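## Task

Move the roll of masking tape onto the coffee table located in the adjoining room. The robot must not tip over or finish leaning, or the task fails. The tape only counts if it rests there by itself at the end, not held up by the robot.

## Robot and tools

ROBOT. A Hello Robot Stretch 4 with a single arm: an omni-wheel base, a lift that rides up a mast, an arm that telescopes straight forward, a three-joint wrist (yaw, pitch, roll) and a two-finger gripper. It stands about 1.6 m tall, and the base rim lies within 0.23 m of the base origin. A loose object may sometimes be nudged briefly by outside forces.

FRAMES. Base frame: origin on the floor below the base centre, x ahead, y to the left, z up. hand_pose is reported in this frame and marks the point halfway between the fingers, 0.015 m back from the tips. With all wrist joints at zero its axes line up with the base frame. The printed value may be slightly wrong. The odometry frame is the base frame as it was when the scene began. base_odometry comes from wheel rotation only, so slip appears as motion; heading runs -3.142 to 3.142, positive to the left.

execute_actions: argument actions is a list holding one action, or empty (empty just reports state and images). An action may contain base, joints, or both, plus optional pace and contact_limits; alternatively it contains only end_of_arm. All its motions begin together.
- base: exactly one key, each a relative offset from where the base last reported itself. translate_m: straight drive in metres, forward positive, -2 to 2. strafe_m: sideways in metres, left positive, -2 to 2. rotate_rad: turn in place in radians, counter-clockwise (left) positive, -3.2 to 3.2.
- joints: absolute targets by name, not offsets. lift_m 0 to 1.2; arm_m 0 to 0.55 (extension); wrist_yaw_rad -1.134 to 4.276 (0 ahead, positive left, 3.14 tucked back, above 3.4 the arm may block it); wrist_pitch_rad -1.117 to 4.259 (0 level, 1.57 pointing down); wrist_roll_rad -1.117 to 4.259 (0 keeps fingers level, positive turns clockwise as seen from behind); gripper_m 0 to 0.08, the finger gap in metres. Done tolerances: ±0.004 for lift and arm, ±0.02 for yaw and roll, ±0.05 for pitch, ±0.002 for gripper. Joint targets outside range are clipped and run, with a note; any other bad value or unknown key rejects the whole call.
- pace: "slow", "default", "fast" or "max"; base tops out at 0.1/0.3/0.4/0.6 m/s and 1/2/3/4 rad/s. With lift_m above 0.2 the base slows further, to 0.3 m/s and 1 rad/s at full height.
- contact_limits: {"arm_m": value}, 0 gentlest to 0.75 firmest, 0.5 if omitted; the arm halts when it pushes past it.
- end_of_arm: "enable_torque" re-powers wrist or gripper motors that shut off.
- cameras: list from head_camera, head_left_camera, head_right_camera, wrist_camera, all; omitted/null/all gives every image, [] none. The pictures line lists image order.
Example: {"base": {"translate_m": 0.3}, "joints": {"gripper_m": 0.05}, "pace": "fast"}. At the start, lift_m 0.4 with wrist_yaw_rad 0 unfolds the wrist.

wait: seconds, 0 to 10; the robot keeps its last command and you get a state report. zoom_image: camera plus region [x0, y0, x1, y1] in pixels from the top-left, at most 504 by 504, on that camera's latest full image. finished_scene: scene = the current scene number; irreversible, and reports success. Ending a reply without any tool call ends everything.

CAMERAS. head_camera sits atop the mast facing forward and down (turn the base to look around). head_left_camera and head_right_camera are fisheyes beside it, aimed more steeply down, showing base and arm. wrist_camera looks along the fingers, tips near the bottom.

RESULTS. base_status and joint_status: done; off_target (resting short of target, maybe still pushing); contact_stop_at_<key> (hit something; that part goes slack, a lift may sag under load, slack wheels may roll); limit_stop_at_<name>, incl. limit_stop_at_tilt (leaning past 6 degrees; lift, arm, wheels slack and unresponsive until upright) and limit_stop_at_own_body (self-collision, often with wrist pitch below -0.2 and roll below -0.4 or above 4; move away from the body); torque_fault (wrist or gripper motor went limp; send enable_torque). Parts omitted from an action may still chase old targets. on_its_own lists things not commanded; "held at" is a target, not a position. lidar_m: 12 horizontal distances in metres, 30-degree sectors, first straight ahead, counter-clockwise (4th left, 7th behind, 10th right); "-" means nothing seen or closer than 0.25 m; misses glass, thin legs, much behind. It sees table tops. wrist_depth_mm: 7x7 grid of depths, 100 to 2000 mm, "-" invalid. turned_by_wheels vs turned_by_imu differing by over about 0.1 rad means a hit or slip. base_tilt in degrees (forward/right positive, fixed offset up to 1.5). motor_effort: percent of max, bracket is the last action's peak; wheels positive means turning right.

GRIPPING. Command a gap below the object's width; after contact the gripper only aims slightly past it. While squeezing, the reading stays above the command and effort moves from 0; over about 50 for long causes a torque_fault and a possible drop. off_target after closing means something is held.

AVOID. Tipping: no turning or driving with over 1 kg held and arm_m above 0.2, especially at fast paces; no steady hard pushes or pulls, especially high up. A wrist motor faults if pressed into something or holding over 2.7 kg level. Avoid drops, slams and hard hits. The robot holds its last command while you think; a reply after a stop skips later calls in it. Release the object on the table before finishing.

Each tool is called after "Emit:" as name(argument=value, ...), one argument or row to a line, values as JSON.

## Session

Emit:
execute_actions(
  actions=[],
)

Scene clock: 0.00 s.
base_odometry: x=+0.000 y=+0.000 heading=+0.000 (m, m, rad; odometry frame)
turned_by_wheels: +0.000 (rad since the last result)
turned_by_imu: +0.000 (rad since the last result)
base_tilt: forward=+0.2 right=-0.2 (deg)
lidar_m: 0.90 1.17 2.48 2.61 0.90 0.82 0.85 0.99 0.89 0.89 0.95 0.85
base_status: not commanded
joint_positions: lift_m=+0.245 arm_m=-0.002 wrist_yaw_rad=+3.180 wrist_pitch_rad=-0.006 wrist_roll_rad=+0.020 gripper_m=+0.040
joint_status: not commanded
motor_effort: lift_m=+21 arm_m=-1 wrist_yaw_rad=+1 wrist_pitch_rad=-8 wrist_roll_rad=+1 gripper_m=+1 wheel_0=+0 wheel_1=+0 wheel_2=+0 (%)
hand_pose: x=-0.0467 y=+0.0791 z=+0.4240 quat_wxyz=(-0.019, +0.003, +0.010, +1.000) (m; base frame)
wrist_depth_mm: - - 139 1182 1025 1025 1008 / - - 138 1366 1618 1499 1366 / - 109 138 1863 1708 1537 1430 / - 126 146 1863 1661 1537 1366 / 202 1138 1499 1808 1708 1537 1397 / 211 1182 1397 1537 1618 1499 1397 / 208 1078 106 1098 126 - 1118
pictures: head_camera, head_left_camera, head_right_camera, wrist_camera
Images, in order (width x height): head_camera 420x560, head_left_camera 420x672, head_right_camera 420x672, wrist_camera 616x392.

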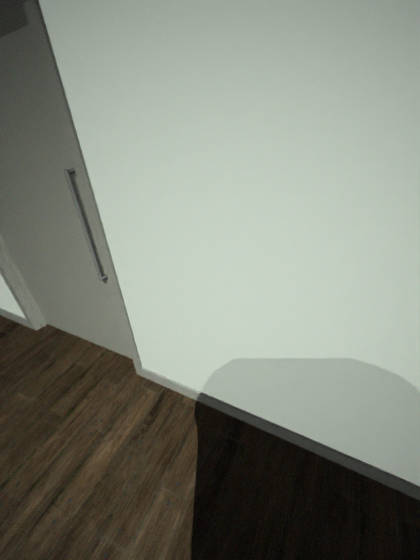

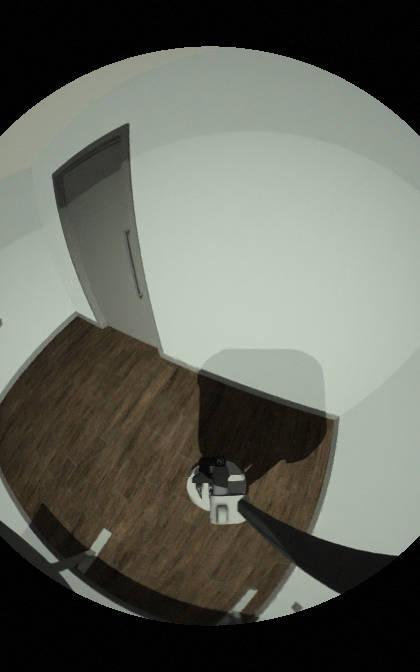

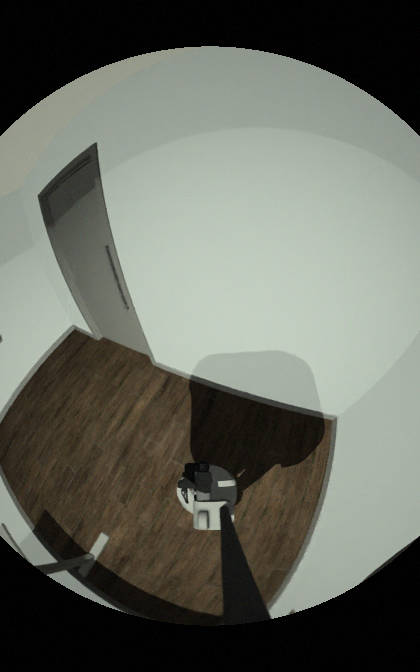

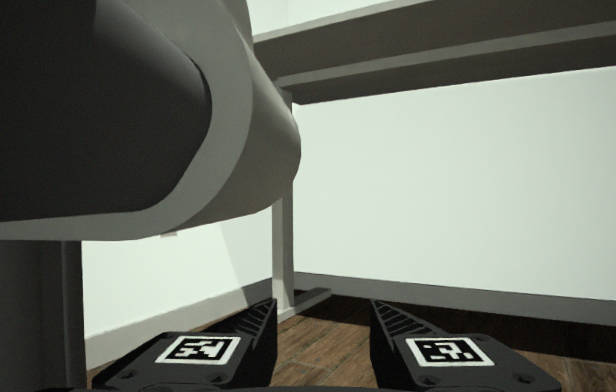

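Emit:
zoom_image(
  camera="head_left_camera",
  region=[30,110,190,370],
)

Emit:
execute_actions(
  actions=[
    {"base":{"rotate_rad":-0.5},"joints":{"lift_m":0.8,"wrist_yaw_rad":0,"gripper_m":0.08}},
  ],
  cameras=[],
)

Emit:
execute_actions(
  actions=[
    {"base":{"strafe_m":1.3},"pace":"fast"},
  ],
)

Region (30, 110, 190, 370) of head_left_camera's 420x672 image, scaled by 1.938, with more detail than that image has; it fills the left 310 columns of this view, and the rest is white.

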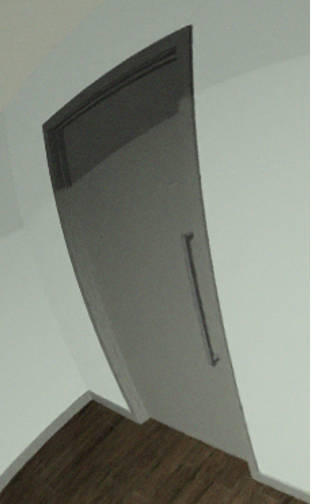

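Scene clock: 8.67 s.
base_odometry: x=+0.000 y=+0.000 heading=-0.500 (m, m, rad; odometry frame)
turned_by_wheels: -0.500 (rad since the last result)
turned_by_imu: -0.503 (rad since the last result)
base_tilt: forward=+0.3 right=-0.2 (deg)
lidar_m: 0.87 0.91 1.19 2.65 2.54 0.92 0.81 0.83 0.99 0.89 0.91 0.94
base_status: done
joint_positions: lift_m=+0.800 arm_m=-0.002 wrist_yaw_rad=+0.000 wrist_pitch_rad=-0.006 wrist_roll_rad=+0.020 gripper_m=+0.080
joint_status: all done
motor_effort: lift_m=+23(24) arm_m=-1(1) wrist_yaw_rad=+0(4) wrist_pitch_rad=-7(8) wrist_roll_rad=+1(1) gripper_m=+3(6) wheel_0=-1(7) wheel_1=-2(3) wheel_2=-2(5) (%)
hand_pose: x=+0.3819 y=-0.0874 z=+0.9793 quat_wxyz=(+1.000, +0.010, -0.003, +0.000) (m; base frame)
wrist_depth_mm: 661 661 676 668 668 676 691 / 661 668 676 676 676 683 683 / 661 661 668 676 683 683 683 / 661 676 676 691 683 691 691 / 668 661 676 668 676 691 691 / 654 676 676 683 683 691 691 / 661 - 147 683 676 107 -
pictures: none
No camera images: the call's "cameras" was empty. Leave "cameras" out to get every camera's image.

Scene clock: 13.27 s.
base_odometry: x=+0.624 y=+1.141 heading=-0.500 (m, m, rad; odometry frame)
turned_by_wheels: +0.000 (rad since the last result)
turned_by_imu: -0.002 (rad since the last result)
base_tilt: forward=+0.3 right=-0.3 (deg)
lidar_m: 0.79 0.87 1.09 1.52 1.53 1.84 1.72 1.12 1.26 2.17 1.20 0.80
base_status: done
joint_positions: lift_m=+0.800 arm_m=-0.002 wrist_yaw_rad=+0.000 wrist_pitch_rad=-0.006 wrist_roll_rad=+0.020 gripper_m=+0.080
joint_status: not commanded
motor_effort: lift_m=+23(23) arm_m=-1(1) wrist_yaw_rad=+1(1) wrist_pitch_rad=-8(6) wrist_roll_rad=+1(1) gripper_m=+4(2) wheel_0=+2(9) wheel_1=+0(12) wheel_2=-1(2) (%)
hand_pose: x=+0.3819 y=-0.0874 z=+0.9793 quat_wxyz=(+1.000, +0.010, -0.003, +0.000) (m; base frame)
wrist_depth_mm: 627 621 627 634 564 574 574 / 627 627 627 640 574 574 569 / 621 627 627 640 574 569 580 / 627 634 634 634 569 574 580 / 621 634 634 634 569 585 580 / 627 634 634 640 564 569 585 / 627 - 147 640 564 107 -
pictures: head_camera, head_left_camera, head_right_camera, wrist_camera
Images, in order (width x height): head_camera 420x560, head_left_camera 420x672, head_right_camera 420x672, wrist_camera 616x392.

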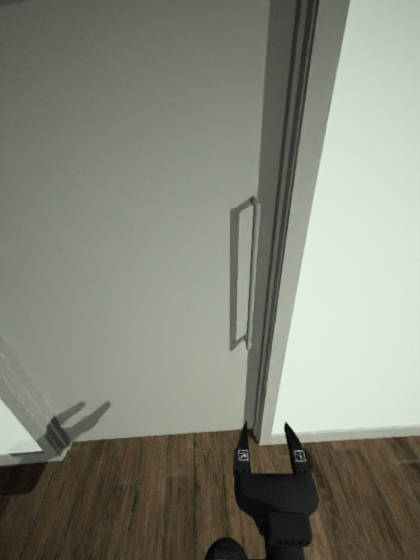

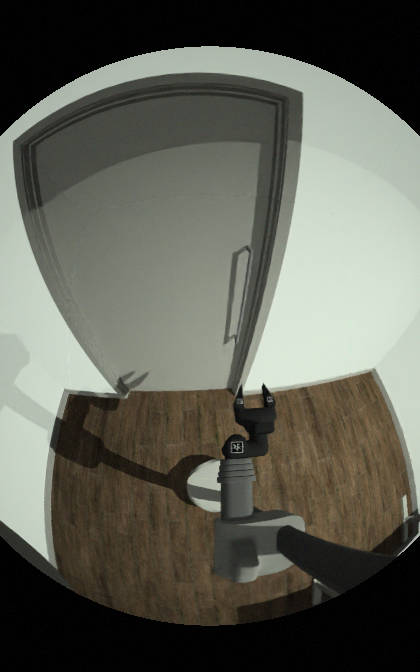

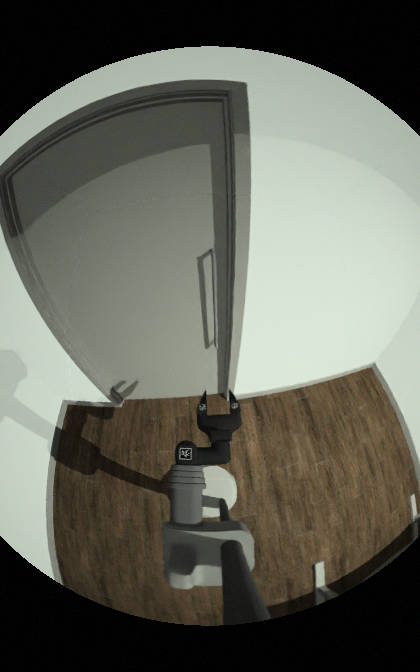

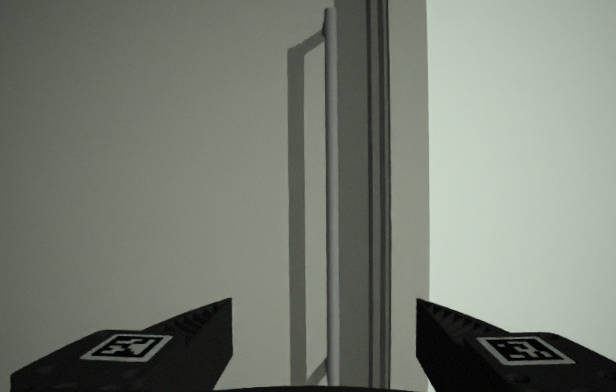

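Emit:
execute_actions(
  actions=[
    {"base":{"rotate_rad":-2.4},"joints":{"lift_m":0.9,"wrist_pitch_rad":0.4}},
  ],
  cameras=["head_camera","wrist_camera","head_left_camera"],
)

Scene clock: 20.43 s.
base_odometry: x=+0.624 y=+1.141 heading=-2.900 (m, m, rad; odometry frame)
turned_by_wheels: -2.400 (rad since the last result)
turned_by_imu: -2.419 (rad since the last result)
base_tilt: forward=+0.3 right=-0.2 (deg)
lidar_m: 1.12 1.57 1.98 0.95 0.78 0.83 0.96 1.31 1.51 1.62 1.74 1.55
base_status: done
joint_positions: lift_m=+0.900 arm_m=-0.002 wrist_yaw_rad=+0.000 wrist_pitch_rad=+0.402 wrist_roll_rad=+0.020 gripper_m=+0.080
joint_status: all done
motor_effort: lift_m=+23(24) arm_m=-1(1) wrist_yaw_rad=+0(1) wrist_pitch_rad=-4(6) wrist_roll_rad=+1(0) gripper_m=+2(2) wheel_0=+0(6) wheel_1=+0(8) wheel_2=-2(7) (%)
hand_pose: x=+0.3649 y=-0.0874 z=+0.9949 quat_wxyz=(+0.980, +0.010, +0.200, -0.002) (m; base frame)
wrist_depth_mm: 1708 1921 - 1808 1499 1308 1160 / 1708 1921 1863 1138 1308 1366 1229 / 1863 - - - 1618 1464 1281 / 1921 - - - 1708 1499 1308 / 1863 - - - 1808 1576 1397 / 1661 1661 1618 1661 1537 1537 1430 / 1464 - 147 1397 1308 107 -
pictures: head_camera, head_left_camera, wrist_camera
Images, in order (width x height): head_camera 420x560, head_left_camera 420x672, wrist_camera 616x392.

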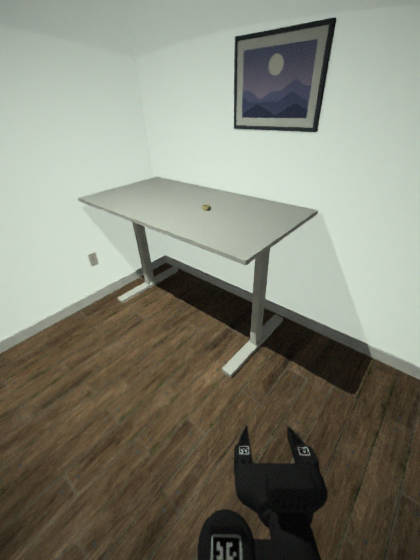

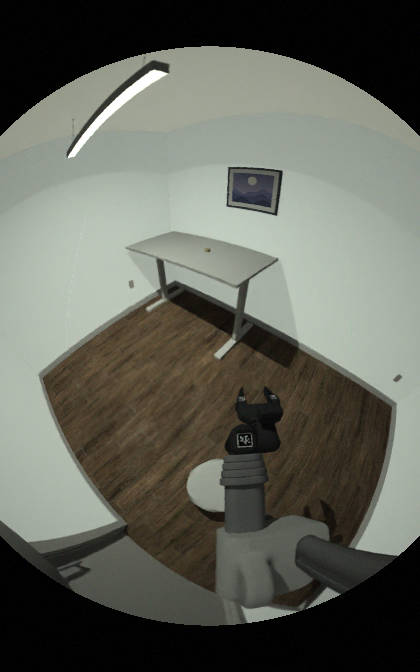

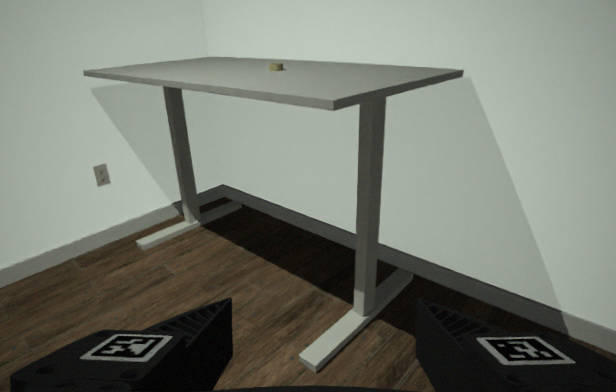

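Emit:
execute_actions(
  actions=[
    {"base":{"rotate_rad":-0.65}},
  ],
  cameras=[],
)

Emit:
execute_actions(
  actions=[
    {"base":{"strafe_m":1.1},"joints":{"lift_m":1.15,"wrist_pitch_rad":1.0},"pace":"fast"},
  ],
  cameras=[],
)

Emit:
execute_actions(
  actions=[
    {"base":{"translate_m":0.55},"joints":{"arm_m":0.25}},
  ],
  cameras=["head_camera","wrist_camera"],
)

Scene clock: 27.23 s.
base_odometry: x=+0.624 y=+1.141 heading=+2.733 (m, m, rad; odometry frame)
turned_by_wheels: -0.650 (rad since the last result)
turned_by_imu: -0.655 (rad since the last result)
base_tilt: forward=+0.3 right=-0.2 (deg)
lidar_m: 1.71 1.15 1.40 2.17 1.08 0.80 0.76 0.88 1.14 1.52 1.58 1.79
base_status: done
joint_positions: lift_m=+0.900 arm_m=-0.002 wrist_yaw_rad=+0.000 wrist_pitch_rad=+0.402 wrist_roll_rad=+0.020 gripper_m=+0.080
joint_status: not commanded
motor_effort: lift_m=+23(23) arm_m=-1(1) wrist_yaw_rad=+2(1) wrist_pitch_rad=-3(7) wrist_roll_rad=+1(1) gripper_m=+2(3) wheel_0=+0(4) wheel_1=-1(6) wheel_2=+1(7) (%)
hand_pose: x=+0.3649 y=-0.0874 z=+0.9949 quat_wxyz=(+0.980, +0.010, +0.200, -0.002) (m; base frame)
wrist_depth_mm: 1430 1430 1336 1366 1308 1336 1281 / 1336 1464 1499 1430 1430 1397 1366 / 1366 1576 1537 1537 1499 1464 1430 / 1661 1661 1618 1618 1576 1576 1537 / 1808 1808 1756 1708 1661 1661 1661 / 1618 1618 1661 1661 1618 1576 1576 / 1464 - 147 1336 1308 107 -
pictures: none
No camera images: the call's "cameras" was empty. Leave "cameras" out to get every camera's image.

Scene clock: 31.37 s.
base_odometry: x=+0.186 y=+0.131 heading=+2.733 (m, m, rad; odometry frame)
turned_by_wheels: +0.000 (rad since the last result)
turned_by_imu: -0.002 (rad since the last result)
base_tilt: forward=+0.4 right=-0.3 (deg)
lidar_m: 0.93 1.01 1.14 1.09 1.08 0.78 0.76 0.79 1.05 2.63 2.42 0.97
base_status: done
joint_positions: lift_m=+1.150 arm_m=-0.002 wrist_yaw_rad=+0.000 wrist_pitch_rad=+1.001 wrist_roll_rad=+0.020 gripper_m=+0.080
joint_status: all done
motor_effort: lift_m=+23(26) arm_m=-2(1) wrist_yaw_rad=+1(0) wrist_pitch_rad=-1(5) wrist_roll_rad=+1(1) gripper_m=+2(2) wheel_0=+0(10) wheel_1=-2(9) wheel_2=+0(1) (%)
hand_pose: x=+0.2839 y=-0.0874 z=+1.1489 quat_wxyz=(+0.877, +0.009, +0.480, -0.005) (m; base frame)
wrist_depth_mm: 1397 1708 1708 1661 1618 1618 1618 / 1464 1863 1863 1808 1756 1808 1708 / 1618 1708 1661 1661 1661 1661 1618 / 1576 1537 1576 1537 1499 1537 1464 / 1430 1464 1430 1366 1397 1397 1336 / 1308 1336 1336 1308 1308 1281 1255 / 1281 - 147 1205 1205 107 -
pictures: none
No camera images: the call's "cameras" was empty. Leave "cameras" out to get every camera's image.

Scene clock: 34.70 s.
base_odometry: x=-0.318 y=+0.350 heading=+2.733 (m, m, rad; odometry frame)
turned_by_wheels: +0.000 (rad since the last result)
turned_by_imu: +0.000 (rad since the last result)
base_tilt: forward=+0.5 right=-0.3 (deg)
lidar_m: 0.38 0.41 0.60 1.08 1.16 1.32 1.28 1.36 2.03 2.59 0.58 0.40
base_status: done
joint_positions: lift_m=+1.150 arm_m=+0.249 wrist_yaw_rad=+0.000 wrist_pitch_rad=+1.002 wrist_roll_rad=+0.020 gripper_m=+0.080
joint_status: all done
motor_effort: lift_m=+23(23) arm_m=+5(7) wrist_yaw_rad=+0(1) wrist_pitch_rad=-3(4) wrist_roll_rad=+1(1) gripper_m=+3(2) wheel_0=-1(5) wheel_1=+0(2) wheel_2=+2(8) (%)
hand_pose: x=+0.5346 y=-0.0874 z=+1.1490 quat_wxyz=(+0.877, +0.009, +0.480, -0.005) (m; base frame)
wrist_depth_mm: 597 585 580 569 564 549 544 / 530 525 512 504 496 496 488 / 477 469 452 455 452 445 445 / 427 424 421 418 413 407 404 / 392 389 384 379 377 373 368 / 359 357 351 353 349 343 343 / 342 - 147 329 320 107 -
pictures: head_camera, wrist_camera
Images, in order (width x height): head_camera 420x560, wrist_camera 616x392.

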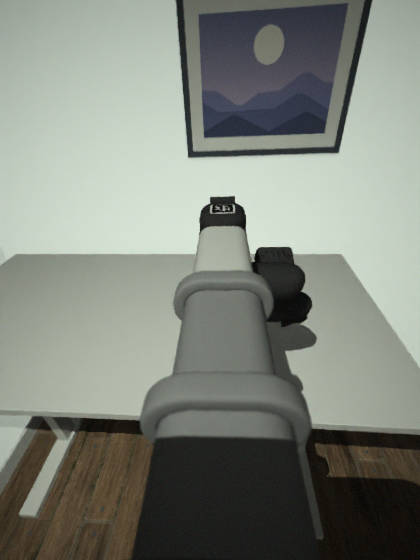

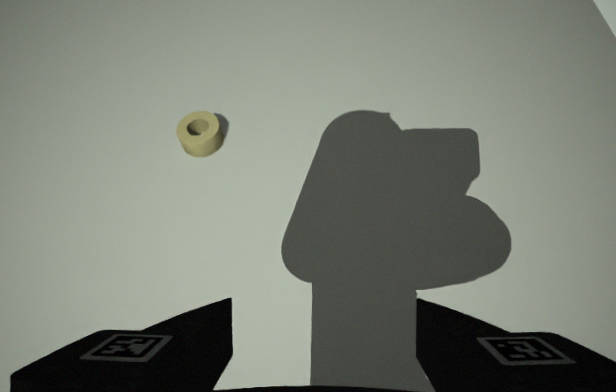

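Emit:
execute_actions(
  actions=[
    {"base":{"strafe_m":0.148},"joints":{"arm_m":0.53,"wrist_pitch_rad":1.57}},
  ],
  cameras=[],
)

Emit:
execute_actions(
  actions=[
    {"base":{"translate_m":0.1},"joints":{"lift_m":1.07}},
  ],
  cameras=["wrist_camera"],
)

Scene clock: 40.30 s.
base_odometry: x=-0.377 y=+0.214 heading=+2.733 (m, m, rad; odometry frame)
turned_by_wheels: +0.000 (rad since the last result)
turned_by_imu: +0.000 (rad since the last result)
base_tilt: forward=+0.1 right=-0.2 (deg)
lidar_m: 0.39 0.44 0.62 0.93 1.01 1.36 1.28 1.34 1.98 2.73 0.59 0.44
base_status: done
joint_positions: lift_m=+1.150 arm_m=+0.529 wrist_yaw_rad=+0.000 wrist_pitch_rad=+1.570 wrist_roll_rad=+0.020 gripper_m=+0.080
joint_status: all done
motor_effort: lift_m=+23(23) arm_m=+5(3) wrist_yaw_rad=+0(2) wrist_pitch_rad=+1(7) wrist_roll_rad=+1(1) gripper_m=+3(3) wheel_0=+2(6) wheel_1=-1(7) wheel_2=+1(1) (%)
hand_pose: x=+0.7001 y=-0.0874 z=+1.1154 quat_wxyz=(+0.707, +0.007, +0.707, -0.007) (m; base frame)
wrist_depth_mm: 320 315 314 310 307 304 301 / 322 319 314 312 307 304 303 / 322 319 315 306 309 306 304 / 322 319 315 312 309 307 306 / 322 322 319 315 312 309 306 / 324 320 317 315 312 307 307 / 327 - 146 315 312 107 -
pictures: none
No camera images: the call's "cameras" was empty. Leave "cameras" out to get every camera's image.

Scene clock: 41.83 s.
base_odometry: x=-0.469 y=+0.254 heading=+2.733 (m, m, rad; odometry frame)
turned_by_wheels: +0.000 (rad since the last result)
turned_by_imu: +0.000 (rad since the last result)
base_tilt: forward=+0.3 right=-0.3 (deg)
lidar_m: 0.30 0.32 0.47 0.90 0.99 1.42 1.37 1.45 2.13 2.74 0.42 0.32
base_status: done
joint_positions: lift_m=+1.070 arm_m=+0.529 wrist_yaw_rad=+0.000 wrist_pitch_rad=+1.570 wrist_roll_rad=+0.020 gripper_m=+0.080
joint_status: all done
motor_effort: lift_m=+19(21) arm_m=+5(5) wrist_yaw_rad=+1(0) wrist_pitch_rad=+1(2) wrist_roll_rad=+1(1) gripper_m=+3(3) wheel_0=-1(5) wheel_1=-1(5) wheel_2=+0(7) (%)
hand_pose: x=+0.7002 y=-0.0874 z=+1.0357 quat_wxyz=(+0.707, +0.007, +0.707, -0.007) (m; base frame)
wrist_depth_mm: 238 237 234 231 229 228 226 / 238 236 234 232 231 228 227 / 241 237 234 232 231 229 226 / 240 238 236 234 230 229 227 / 242 239 237 233 231 229 228 / 242 239 236 211 232 229 228 / 242 - 148 236 233 107 -
pictures: wrist_camera
Images, in order (width x height): wrist_camera 616x392.

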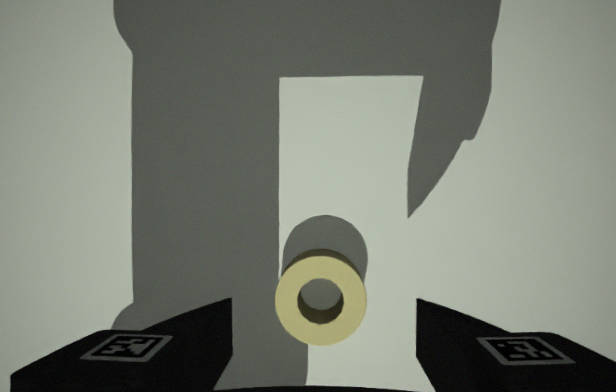

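Emit:
execute_actions(
  actions=[
    {"joints":{"lift_m":1.001,"arm_m":0.521}},
  ],
  cameras=["wrist_camera"],
)

Emit:
execute_actions(
  actions=[
    {"joints":{"gripper_m":0.03}},
  ],
  cameras=["wrist_camera"],
)

Emit:
execute_actions(
  actions=[
    {"joints":{"lift_m":1.05}},
  ],
  cameras=["wrist_camera"],
)

Scene clock: 48.87 s.
base_odometry: x=-0.469 y=+0.254 heading=+2.733 (m, m, rad; odometry frame)
turned_by_wheels: +0.000 (rad since the last result)
turned_by_imu: +0.001 (rad since the last result)
base_tilt: forward=+0.3 right=-0.3 (deg)
lidar_m: 0.29 0.35 0.48 0.91 0.97 1.37 1.37 1.42 2.14 2.75 0.45 0.32
base_status: not commanded
joint_positions: lift_m=+1.001 arm_m=+0.522 wrist_yaw_rad=+0.000 wrist_pitch_rad=+1.570 wrist_roll_rad=+0.020 gripper_m=+0.080
joint_status: all done
motor_effort: lift_m=+17(20) arm_m=-5(7) wrist_yaw_rad=+1(1) wrist_pitch_rad=+2(0) wrist_roll_rad=+1(1) gripper_m=+3(2) wheel_0=-1(1) wheel_1=-1(1) wheel_2=+0(0) (%)
hand_pose: x=+0.6929 y=-0.0874 z=+0.9669 quat_wxyz=(+0.707, +0.007, +0.707, -0.007) (m; base frame)
wrist_depth_mm: 169 168 167 165 163 161 - / 171 168 167 166 163 162 161 / 171 168 167 165 164 162 161 / 171 169 168 166 164 163 161 / 171 170 167 166 165 163 162 / 172 170 168 142 164 163 162 / 172 - 146 142 155 107 -
pictures: wrist_camera
Images, in order (width x height): wrist_camera 616x392.

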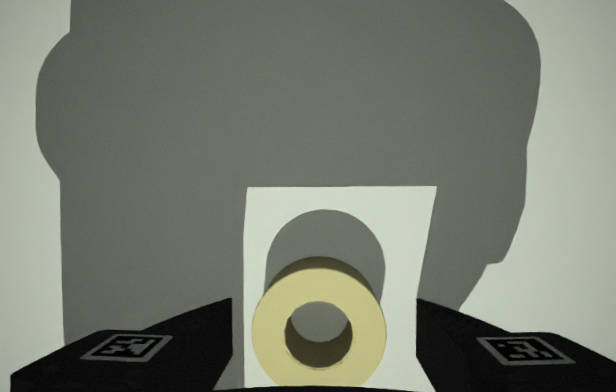

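Scene clock: 49.97 s.
base_odometry: x=-0.469 y=+0.254 heading=+2.733 (m, m, rad; odometry frame)
turned_by_wheels: +0.000 (rad since the last result)
turned_by_imu: +0.000 (rad since the last result)
base_tilt: forward=+0.2 right=-0.2 (deg)
lidar_m: 0.30 0.32 0.47 0.93 1.00 1.39 1.39 1.47 2.15 2.72 0.46 0.32
base_status: not commanded
joint_positions: lift_m=+1.001 arm_m=+0.522 wrist_yaw_rad=+0.000 wrist_pitch_rad=+1.570 wrist_roll_rad=+0.020 gripper_m=+0.048
joint_status: gripper_m off_target (ended at +0.048, target +0.030)
on_its_own: gripper_m is held at +0.042, not at your +0.030, by its contact guard: the fingers met something
motor_effort: lift_m=+17(16) arm_m=-5(5) wrist_yaw_rad=+0(1) wrist_pitch_rad=+0(0) wrist_roll_rad=+1(1) gripper_m=-38(39) wheel_0=-1(1) wheel_1=-1(1) wheel_2=+0(0) (%)
hand_pose: x=+0.6929 y=-0.0874 z=+0.9669 quat_wxyz=(+0.707, +0.007, +0.707, -0.007) (m; base frame)
wrist_depth_mm: 170 167 166 165 163 161 - / 170 168 167 165 163 161 161 / 170 169 167 165 164 163 161 / 171 169 167 166 164 163 161 / 172 169 168 167 165 163 162 / 172 170 168 142 141 163 162 / 172 171 120 142 140 - -
pictures: wrist_camera
Images, in order (width x height): wrist_camera 616x392.

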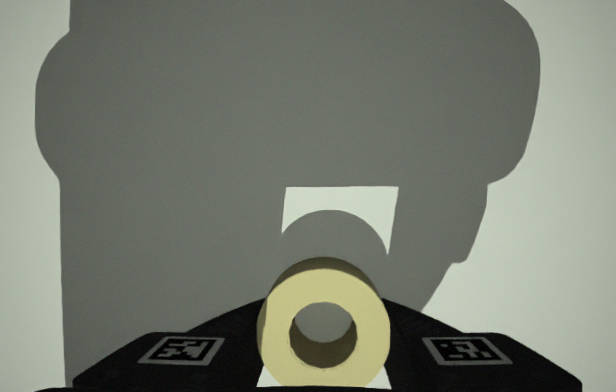

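Scene clock: 51.07 s.
base_odometry: x=-0.469 y=+0.254 heading=+2.733 (m, m, rad; odometry frame)
turned_by_wheels: +0.000 (rad since the last result)
turned_by_imu: +0.000 (rad since the last result)
base_tilt: forward=+0.3 right=-0.3 (deg)
lidar_m: 0.30 0.33 0.47 0.92 0.98 1.37 1.39 1.46 2.16 2.74 0.44 0.32
base_status: not commanded
joint_positions: lift_m=+1.050 arm_m=+0.522 wrist_yaw_rad=+0.000 wrist_pitch_rad=+1.570 wrist_roll_rad=+0.020 gripper_m=+0.048
joint_status: all done
on_its_own: gripper_m is held at +0.042, not at your +0.030, by its contact guard: the fingers met something
motor_effort: lift_m=+23(25) arm_m=-5(5) wrist_yaw_rad=+1(1) wrist_pitch_rad=+1(0) wrist_roll_rad=+1(1) gripper_m=-38(38) wheel_0=+0(1) wheel_1=-1(1) wheel_2=+0(0) (%)
hand_pose: x=+0.6930 y=-0.0874 z=+1.0153 quat_wxyz=(+0.707, +0.007, +0.707, -0.007) (m; base frame)
wrist_depth_mm: 218 215 213 211 209 207 206 / 218 216 214 211 210 207 206 / 219 216 215 213 210 208 207 / 220 217 216 213 211 209 207 / 220 218 216 213 211 209 208 / 220 219 216 142 141 210 208 / 222 220 119 142 141 - -
pictures: wrist_camera
Images, in order (width x height): wrist_camera 616x392.

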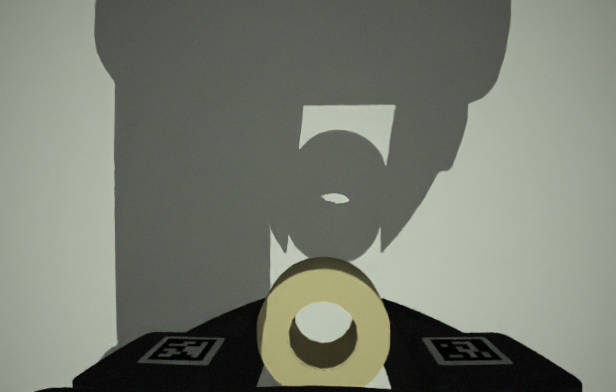

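Emit:
execute_actions(
  actions=[
    {"base":{"translate_m":-0.95},"joints":{"arm_m":0,"wrist_roll_rad":3.14}},
  ],
  cameras=[],
)

Emit:
execute_actions(
  actions=[
    {"base":{"rotate_rad":3.11},"joints":{"lift_m":0.42}},
  ],
  cameras=[],
)

Emit:
execute_actions(
  actions=[
    {"base":{"strafe_m":1.37},"pace":"fast"},
  ],
  cameras=["head_right_camera","head_left_camera"],
)

Scene clock: 61.00 s.
base_odometry: x=+0.403 y=-0.124 heading=+2.733 (m, m, rad; odometry frame)
turned_by_wheels: +0.000 (rad since the last result)
turned_by_imu: +0.002 (rad since the last result)
base_tilt: forward=+0.3 right=-0.2 (deg)
lidar_m: 1.24 1.33 0.99 0.95 0.65 0.45 0.44 0.45 0.64 2.05 2.83 1.28
base_status: done
joint_positions: lift_m=+1.050 arm_m=+0.001 wrist_yaw_rad=+0.000 wrist_pitch_rad=+1.570 wrist_roll_rad=+3.140 gripper_m=+0.048
joint_status: all done
on_its_own: gripper_m is held at +0.042, not at your +0.030, by its contact guard: the fingers met something
motor_effort: lift_m=+23(23) arm_m=-5(6) wrist_yaw_rad=+1(0) wrist_pitch_rad=+0(2) wrist_roll_rad=+2(6) gripper_m=-38(38) wheel_0=+0(6) wheel_1=+2(7) wheel_2=+0(10) (%)
hand_pose: x=+0.1720 y=-0.0874 z=+1.0154 quat_wxyz=(+0.001, +0.707, +0.001, -0.707) (m; base frame)
wrist_depth_mm: 1229 1182 1160 1118 1138 1160 1160 / 1205 1205 1182 1182 1160 1160 1138 / 1205 1205 1182 946 946 1118 1160 / 1205 1182 1182 946 946 1118 1138 / 1205 1182 1205 1160 1160 1138 1138 / 1205 1182 1160 142 141 1138 1138 / 1205 1182 120 143 141 - 1160
pictures: none
No camera images: the call's "cameras" was empty. Leave "cameras" out to get every camera's image.

Scene clock: 64.43 s.
base_odometry: x=+0.403 y=-0.124 heading=-0.441 (m, m, rad; odometry frame)
turned_by_wheels: +3.110 (rad since the last result)
turned_by_imu: +3.136 (rad since the last result)
base_tilt: forward=+0.3 right=-0.4 (deg)
lidar_m: 0.43 0.46 0.63 1.84 2.84 1.32 1.28 1.32 0.99 0.95 0.67 0.45
base_status: done
joint_positions: lift_m=+0.420 arm_m=+0.001 wrist_yaw_rad=+0.000 wrist_pitch_rad=+1.570 wrist_roll_rad=+3.140 gripper_m=+0.048
joint_status: all done
on_its_own: gripper_m is held at +0.042, not at your +0.030, by its contact guard: the fingers met something
motor_effort: lift_m=+19(22) arm_m=-6(6) wrist_yaw_rad=+1(2) wrist_pitch_rad=+1(2) wrist_roll_rad=+2(2) gripper_m=-38(38) wheel_0=-1(5) wheel_1=-2(6) wheel_2=-2(6) (%)
hand_pose: x=+0.1720 y=-0.0874 z=+0.3857 quat_wxyz=(+0.001, +0.707, +0.001, -0.707) (m; base frame)
wrist_depth_mm: 554 549 338 324 322 317 315 / 554 549 332 324 320 319 314 / 559 549 343 325 322 317 315 / 549 544 544 325 322 317 317 / 559 549 539 324 320 320 521 / 554 544 544 142 141 525 525 / 554 544 120 143 141 - 521
pictures: none
No camera images: the call's "cameras" was empty. Leave "cameras" out to get every camera's image.

Scene clock: 69.07 s.
base_odometry: x=+0.987 y=+1.115 heading=-0.441 (m, m, rad; odometry frame)
turned_by_wheels: +0.000 (rad since the last result)
turned_by_imu: -0.002 (rad since the last result)
base_tilt: forward=+0.4 right=-0.3 (deg)
lidar_m: 0.45 0.49 0.68 1.37 1.42 1.95 2.10 1.53 1.83 1.86 0.62 0.48
base_status: done
joint_positions: lift_m=+0.420 arm_m=+0.001 wrist_yaw_rad=+0.000 wrist_pitch_rad=+1.570 wrist_roll_rad=+3.140 gripper_m=+0.048
joint_status: not commanded
on_its_own: gripper_m is held at +0.042, not at your +0.030, by its contact guard: the fingers met something
motor_effort: lift_m=+19(19) arm_m=-5(6) wrist_yaw_rad=+0(1) wrist_pitch_rad=+0(1) wrist_roll_rad=+2(2) gripper_m=-39(39) wheel_0=+0(11) wheel_1=-1(8) wheel_2=-1(2) (%)
hand_pose: x=+0.1720 y=-0.0874 z=+0.3857 quat_wxyz=(+0.001, +0.707, +0.001, -0.707) (m; base frame)
wrist_depth_mm: 554 549 336 324 322 319 315 / 554 549 332 325 322 317 315 / 559 544 345 324 322 319 314 / 554 544 539 325 320 317 317 / 554 549 539 322 320 320 517 / 554 544 539 142 141 525 521 / 549 549 120 142 141 - 521
pictures: head_left_camera, head_right_camera
Images, in order (width x height): head_left_camera 420x672, head_right_camera 420x672.

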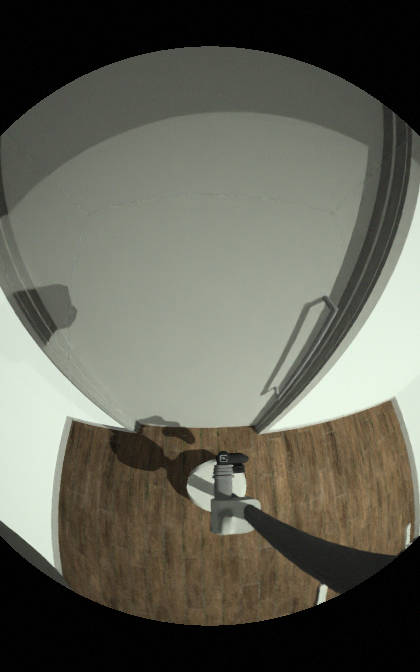

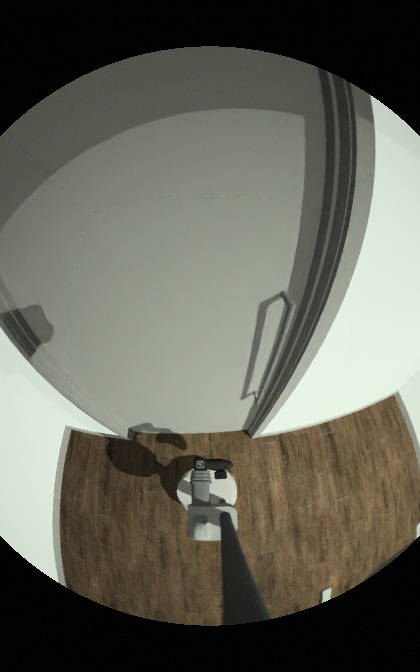

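Emit:
execute_actions(
  actions=[
    {"base":{"translate_m":0.45},"pace":"slow"},
  ],
  cameras=["head_right_camera"],
)

Scene clock: 77.00 s.
base_odometry: x=+1.394 y=+0.924 heading=-0.440 (m, m, rad; odometry frame)
turned_by_wheels: +0.000 (rad since the last result)
turned_by_imu: +0.010 (rad since the last result)
base_tilt: forward=+0.2 right=-0.3 (deg)
lidar_m: 0.26 0.25 0.28 0.45 1.46 1.98 2.52 1.92 2.41 0.31 0.36 0.36
base_status: done
joint_positions: lift_m=+0.420 arm_m=+0.001 wrist_yaw_rad=+0.000 wrist_pitch_rad=+1.570 wrist_roll_rad=+3.140 gripper_m=+0.048
joint_status: not commanded
on_its_own: gripper_m is held at +0.042, not at your +0.030, by its contact guard: the fingers met something
motor_effort: lift_m=+21(21) arm_m=-5(6) wrist_yaw_rad=+1(0) wrist_pitch_rad=+2(3) wrist_roll_rad=+2(2) gripper_m=-38(38) wheel_0=+2(19) wheel_1=+2(15) wheel_2=+0(22) (%)
hand_pose: x=+0.1719 y=-0.0874 z=+0.3856 quat_wxyz=(+0.001, +0.707, +0.001, -0.707) (m; base frame)
wrist_depth_mm: 554 554 338 324 324 320 315 / 355 544 332 325 322 317 317 / 353 525 345 324 320 317 315 / 559 544 544 324 322 320 317 / 554 539 539 324 320 319 496 / 549 549 539 142 141 500 430 / 554 549 120 142 141 - 357
pictures: head_right_camera
Images, in order (width x height): head_right_camera 420x672.

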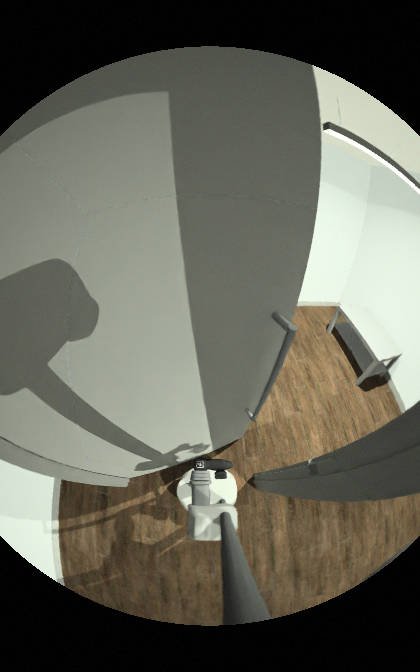

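Emit:
execute_actions(
  actions=[
    {"base":{"translate_m":0.5},"pace":"slow"},
  ],
  cameras=[],
)

Emit:
execute_actions(
  actions=[
    {"base":{"strafe_m":-1.2},"joints":{"wrist_roll_rad":0}},
  ],
  cameras=[],
)

Emit:
execute_actions(
  actions=[
    {"base":{"rotate_rad":-0.75},"joints":{"lift_m":0.62}},
  ],
  cameras=["head_right_camera","head_camera"],
)

Scene clock: 87.90 s.
base_odometry: x=+1.846 y=+0.710 heading=-0.440 (m, m, rad; odometry frame)
turned_by_wheels: +0.000 (rad since the last result)
turned_by_imu: +0.002 (rad since the last result)
base_tilt: forward=+0.3 right=-0.2 (deg)
lidar_m: 0.29 0.28 0.25 0.26 0.41 2.01 3.03 0.53 0.53 1.42 1.75 1.78
base_status: done
joint_positions: lift_m=+0.420 arm_m=+0.001 wrist_yaw_rad=+0.000 wrist_pitch_rad=+1.570 wrist_roll_rad=+3.140 gripper_m=+0.048
joint_status: not commanded
on_its_own: gripper_m is held at +0.042, not at your +0.030, by its contact guard: the fingers met something
motor_effort: lift_m=+21(21) arm_m=-5(5) wrist_yaw_rad=+1(2) wrist_pitch_rad=+0(0) wrist_roll_rad=+2(2) gripper_m=-39(38) wheel_0=+2(13) wheel_1=+2(20) wheel_2=-2(14) (%)
hand_pose: x=+0.1719 y=-0.0874 z=+0.3855 quat_wxyz=(+0.001, +0.707, +0.001, -0.707) (m; base frame)
wrist_depth_mm: 554 544 336 325 322 317 314 / 554 549 332 324 322 317 315 / 554 549 345 324 320 319 314 / 549 544 549 324 320 320 315 / 554 549 539 324 320 320 439 / 554 549 539 142 141 525 439 / 549 549 120 142 140 - 394
pictures: none
No camera images: the call's "cameras" was empty. Leave "cameras" out to get every camera's image.

Scene clock: 93.23 s.
base_odometry: x=+1.335 y=-0.375 heading=-0.440 (m, m, rad; odometry frame)
turned_by_wheels: +0.000 (rad since the last result)
turned_by_imu: +0.005 (rad since the last result)
base_tilt: forward=+0.3 right=-0.4 (deg)
lidar_m: 1.70 1.78 1.33 1.29 0.54 0.36 0.34 0.36 0.53 1.08 0.55 0.70
base_status: done
joint_positions: lift_m=+0.420 arm_m=+0.001 wrist_yaw_rad=+0.000 wrist_pitch_rad=+1.570 wrist_roll_rad=+0.000 gripper_m=+0.048
joint_status: all done
on_its_own: gripper_m is held at +0.042, not at your +0.030, by its contact guard: the fingers met something
motor_effort: lift_m=+21(21) arm_m=-5(5) wrist_yaw_rad=+1(1) wrist_pitch_rad=+1(1) wrist_roll_rad=+0(4) gripper_m=-39(38) wheel_0=+0(7) wheel_1=+1(8) wheel_2=+1(1) (%)
hand_pose: x=+0.1719 y=-0.0874 z=+0.3855 quat_wxyz=(+0.707, +0.000, +0.707, +0.000) (m; base frame)
wrist_depth_mm: 544 544 539 530 530 517 517 / 549 549 544 535 530 525 517 / 549 544 539 535 535 525 517 / 544 544 549 539 530 530 525 / 554 340 325 324 530 525 525 / 554 330 325 142 141 525 521 / 336 332 120 143 141 - 525
pictures: none
No camera images: the call's "cameras" was empty. Leave "cameras" out to get every camera's image.

Scene clock: 95.13 s.
base_odometry: x=+1.335 y=-0.375 heading=-1.190 (m, m, rad; odometry frame)
turned_by_wheels: -0.750 (rad since the last result)
turned_by_imu: -0.756 (rad since the last result)
base_tilt: forward=+0.4 right=-0.3 (deg)
lidar_m: 0.58 1.03 1.72 2.02 1.32 0.76 0.42 0.33 0.34 0.44 0.78 0.55
base_status: done
joint_positions: lift_m=+0.620 arm_m=+0.001 wrist_yaw_rad=+0.000 wrist_pitch_rad=+1.570 wrist_roll_rad=+0.000 gripper_m=+0.048
joint_status: all done
on_its_own: gripper_m is held at +0.042, not at your +0.030, by its contact guard: the fingers met something
motor_effort: lift_m=+23(24) arm_m=-5(5) wrist_yaw_rad=+1(1) wrist_pitch_rad=+0(3) wrist_roll_rad=+0(0) gripper_m=-38(38) wheel_0=+1(7) wheel_1=+0(7) wheel_2=+0(6) (%)
hand_pose: x=+0.1719 y=-0.0874 z=+0.5854 quat_wxyz=(+0.707, +0.000, +0.707, +0.000) (m; base frame)
wrist_depth_mm: 741 750 741 732 723 715 707 / 750 750 741 732 723 715 715 / 750 750 741 741 723 715 715 / 759 750 732 723 723 723 707 / 768 750 530 521 723 723 723 / 759 544 530 142 141 723 715 / 759 759 120 142 141 - 634
pictures: head_camera, head_right_camera
Images, in order (width x height): head_camera 420x560, head_right_camera 420x672.

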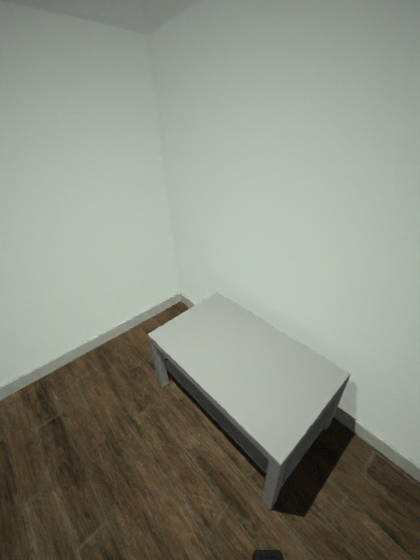

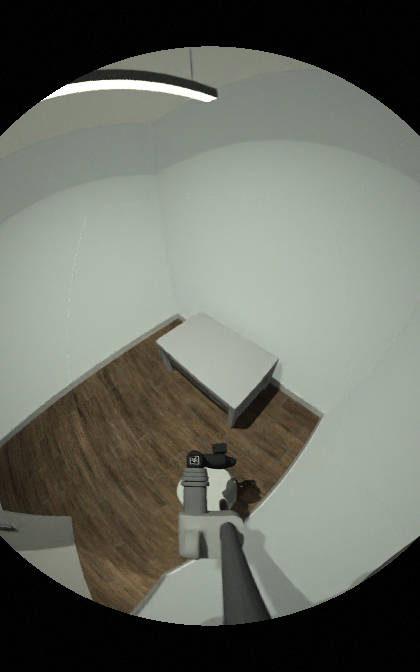

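Emit:
execute_actions(
  actions=[
    {"base":{"translate_m":0.22},"joints":{"arm_m":0.52}},
  ],
  cameras=["wrist_camera"],
)

Scene clock: 100.03 s.
base_odometry: x=+1.417 y=-0.579 heading=-1.190 (m, m, rad; odometry frame)
turned_by_wheels: +0.000 (rad since the last result)
turned_by_imu: +0.001 (rad since the last result)
base_tilt: forward=+0.2 right=-0.4 (deg)
lidar_m: 0.43 0.72 1.55 1.86 1.41 1.07 0.61 0.48 0.52 0.61 0.95 0.33
base_status: done
joint_positions: lift_m=+0.620 arm_m=+0.519 wrist_yaw_rad=+0.000 wrist_pitch_rad=+1.570 wrist_roll_rad=+0.000 gripper_m=+0.048
joint_status: all done
on_its_own: gripper_m is held at +0.042, not at your +0.030, by its contact guard: the fingers met something
motor_effort: lift_m=+23(23) arm_m=+5(5) wrist_yaw_rad=+1(1) wrist_pitch_rad=+2(1) wrist_roll_rad=+1(0) gripper_m=-38(38) wheel_0=-1(6) wheel_1=+0(3) wheel_2=+1(8) (%)
hand_pose: x=+0.6902 y=-0.0874 z=+0.5854 quat_wxyz=(+0.707, +0.000, +0.707, +0.000) (m; base frame)
wrist_depth_mm: 290 286 285 281 278 274 273 / 289 287 283 282 279 276 273 / 291 289 285 282 279 277 276 / 291 289 286 282 281 277 276 / 293 290 286 283 281 278 277 / 294 291 287 142 141 279 277 / 759 293 120 143 141 - 277
pictures: wrist_camera
Images, in order (width x height): wrist_camera 616x392.

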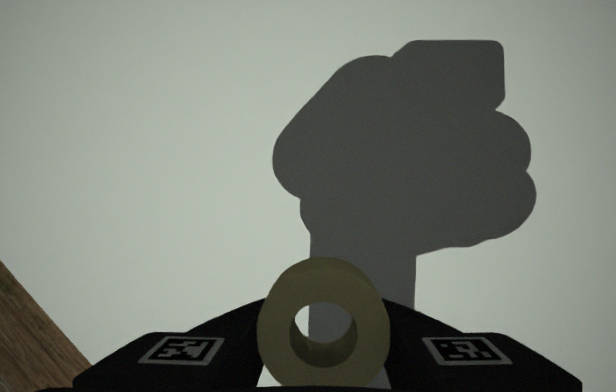

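Emit:
execute_actions(
  actions=[
    {"joints":{"lift_m":0.505}},
  ],
  cameras=[],
)

Emit:
execute_actions(
  actions=[
    {"joints":{"gripper_m":0.08}},
  ],
  cameras=[],
)

Emit:
execute_actions(
  actions=[
    {"joints":{"lift_m":0.57}},
  ],
  cameras=["wrist_camera"],
)

Emit:
finished_scene(
  scene=2,
)

Scene clock: 105.73 s.
base_odometry: x=+1.417 y=-0.579 heading=-1.190 (m, m, rad; odometry frame)
turned_by_wheels: +0.000 (rad since the last result)
turned_by_imu: +0.001 (rad since the last result)
base_tilt: forward=+0.3 right=-0.2 (deg)
lidar_m: 0.42 0.70 1.55 1.86 1.38 1.05 0.60 0.52 0.48 0.61 0.91 0.33
base_status: not commanded
joint_positions: lift_m=+0.505 arm_m=+0.519 wrist_yaw_rad=+0.000 wrist_pitch_rad=+1.570 wrist_roll_rad=+0.000 gripper_m=+0.048
joint_status: all done
on_its_own: gripper_m is held at +0.042, not at your +0.030, by its contact guard: the fingers met something
motor_effort: lift_m=+19(21) arm_m=+5(5) wrist_yaw_rad=+0(0) wrist_pitch_rad=+0(0) wrist_roll_rad=+1(2) gripper_m=-38(38) wheel_0=-1(1) wheel_1=+0(0) wheel_2=+1(1) (%)
hand_pose: x=+0.6902 y=-0.0874 z=+0.4707 quat_wxyz=(+0.707, +0.000, +0.707, +0.000) (m; base frame)
wrist_depth_mm: 172 171 169 167 165 163 - / 173 171 169 167 166 164 163 / 174 171 169 168 166 164 163 / 174 171 170 169 167 165 164 / 175 173 170 169 167 166 164 / 175 173 171 142 141 166 165 / 175 173 120 143 141 - -
pictures: none
No camera images: the call's "cameras" was empty. Leave "cameras" out to get every camera's image.

Scene clock: 106.77 s.
base_odometry: x=+1.417 y=-0.579 heading=-1.190 (m, m, rad; odometry frame)
turned_by_wheels: +0.000 (rad since the last result)
turned_by_imu: +0.000 (rad since the last result)
base_tilt: forward=+0.3 right=-0.4 (deg)
lidar_m: 0.42 0.75 1.56 1.87 1.41 1.06 0.61 0.49 0.50 0.63 0.94 0.35
base_status: not commanded
joint_positions: lift_m=+0.505 arm_m=+0.519 wrist_yaw_rad=+0.000 wrist_pitch_rad=+1.570 wrist_roll_rad=+0.000 gripper_m=+0.080
joint_status: all done
motor_effort: lift_m=+19(19) arm_m=+5(5) wrist_yaw_rad=+0(0) wrist_pitch_rad=+0(2) wrist_roll_rad=+2(1) gripper_m=+2(37) wheel_0=-1(0) wheel_1=+0(0) wheel_2=+1(1) (%)
hand_pose: x=+0.6902 y=-0.0874 z=+0.4707 quat_wxyz=(+0.707, +0.000, +0.707, +0.000) (m; base frame)
wrist_depth_mm: 172 170 169 167 165 164 - / 173 171 170 167 166 164 163 / 174 171 169 168 167 164 163 / 174 172 170 168 167 165 164 / 174 172 170 168 167 165 164 / 175 172 171 145 167 166 164 / 176 - 146 146 155 107 -
pictures: none
No camera images: the call's "cameras" was empty. Leave "cameras" out to get every camera's image.

Scene clock: 107.97 s.
base_odometry: x=+1.417 y=-0.579 heading=-1.190 (m, m, rad; odometry frame)
turned_by_wheels: +0.000 (rad since the last result)
turned_by_imu: +0.000 (rad since the last result)
base_tilt: forward=+0.4 right=-0.2 (deg)
lidar_m: 0.44 0.70 1.57 1.85 1.43 1.05 0.59 0.50 0.51 0.61 0.95 0.33
base_status: not commanded
joint_positions: lift_m=+0.570 arm_m=+0.519 wrist_yaw_rad=+0.000 wrist_pitch_rad=+1.570 wrist_roll_rad=+0.000 gripper_m=+0.080
joint_status: all done
motor_effort: lift_m=+23(24) arm_m=+5(5) wrist_yaw_rad=+1(0) wrist_pitch_rad=+1(2) wrist_roll_rad=+1(1) gripper_m=+3(3) wheel_0=-1(1) wheel_1=+0(0) wheel_2=+1(1) (%)
hand_pose: x=+0.6902 y=-0.0874 z=+0.5354 quat_wxyz=(+0.707, +0.000, +0.707, +0.000) (m; base frame)
wrist_depth_mm: 238 236 234 232 229 228 226 / 238 237 235 232 229 227 226 / 240 237 236 232 230 228 226 / 240 237 236 232 231 229 227 / 241 238 236 234 231 229 229 / 242 239 236 212 232 229 228 / 242 - 147 236 233 107 -
pictures: wrist_camera
Images, in order (width x height): wrist_camera 616x392.

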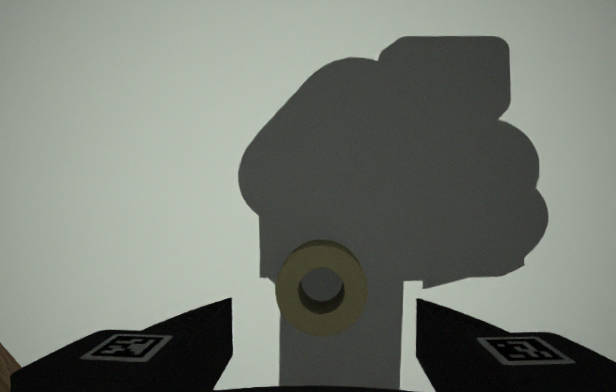

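The scene is finished: the task was done.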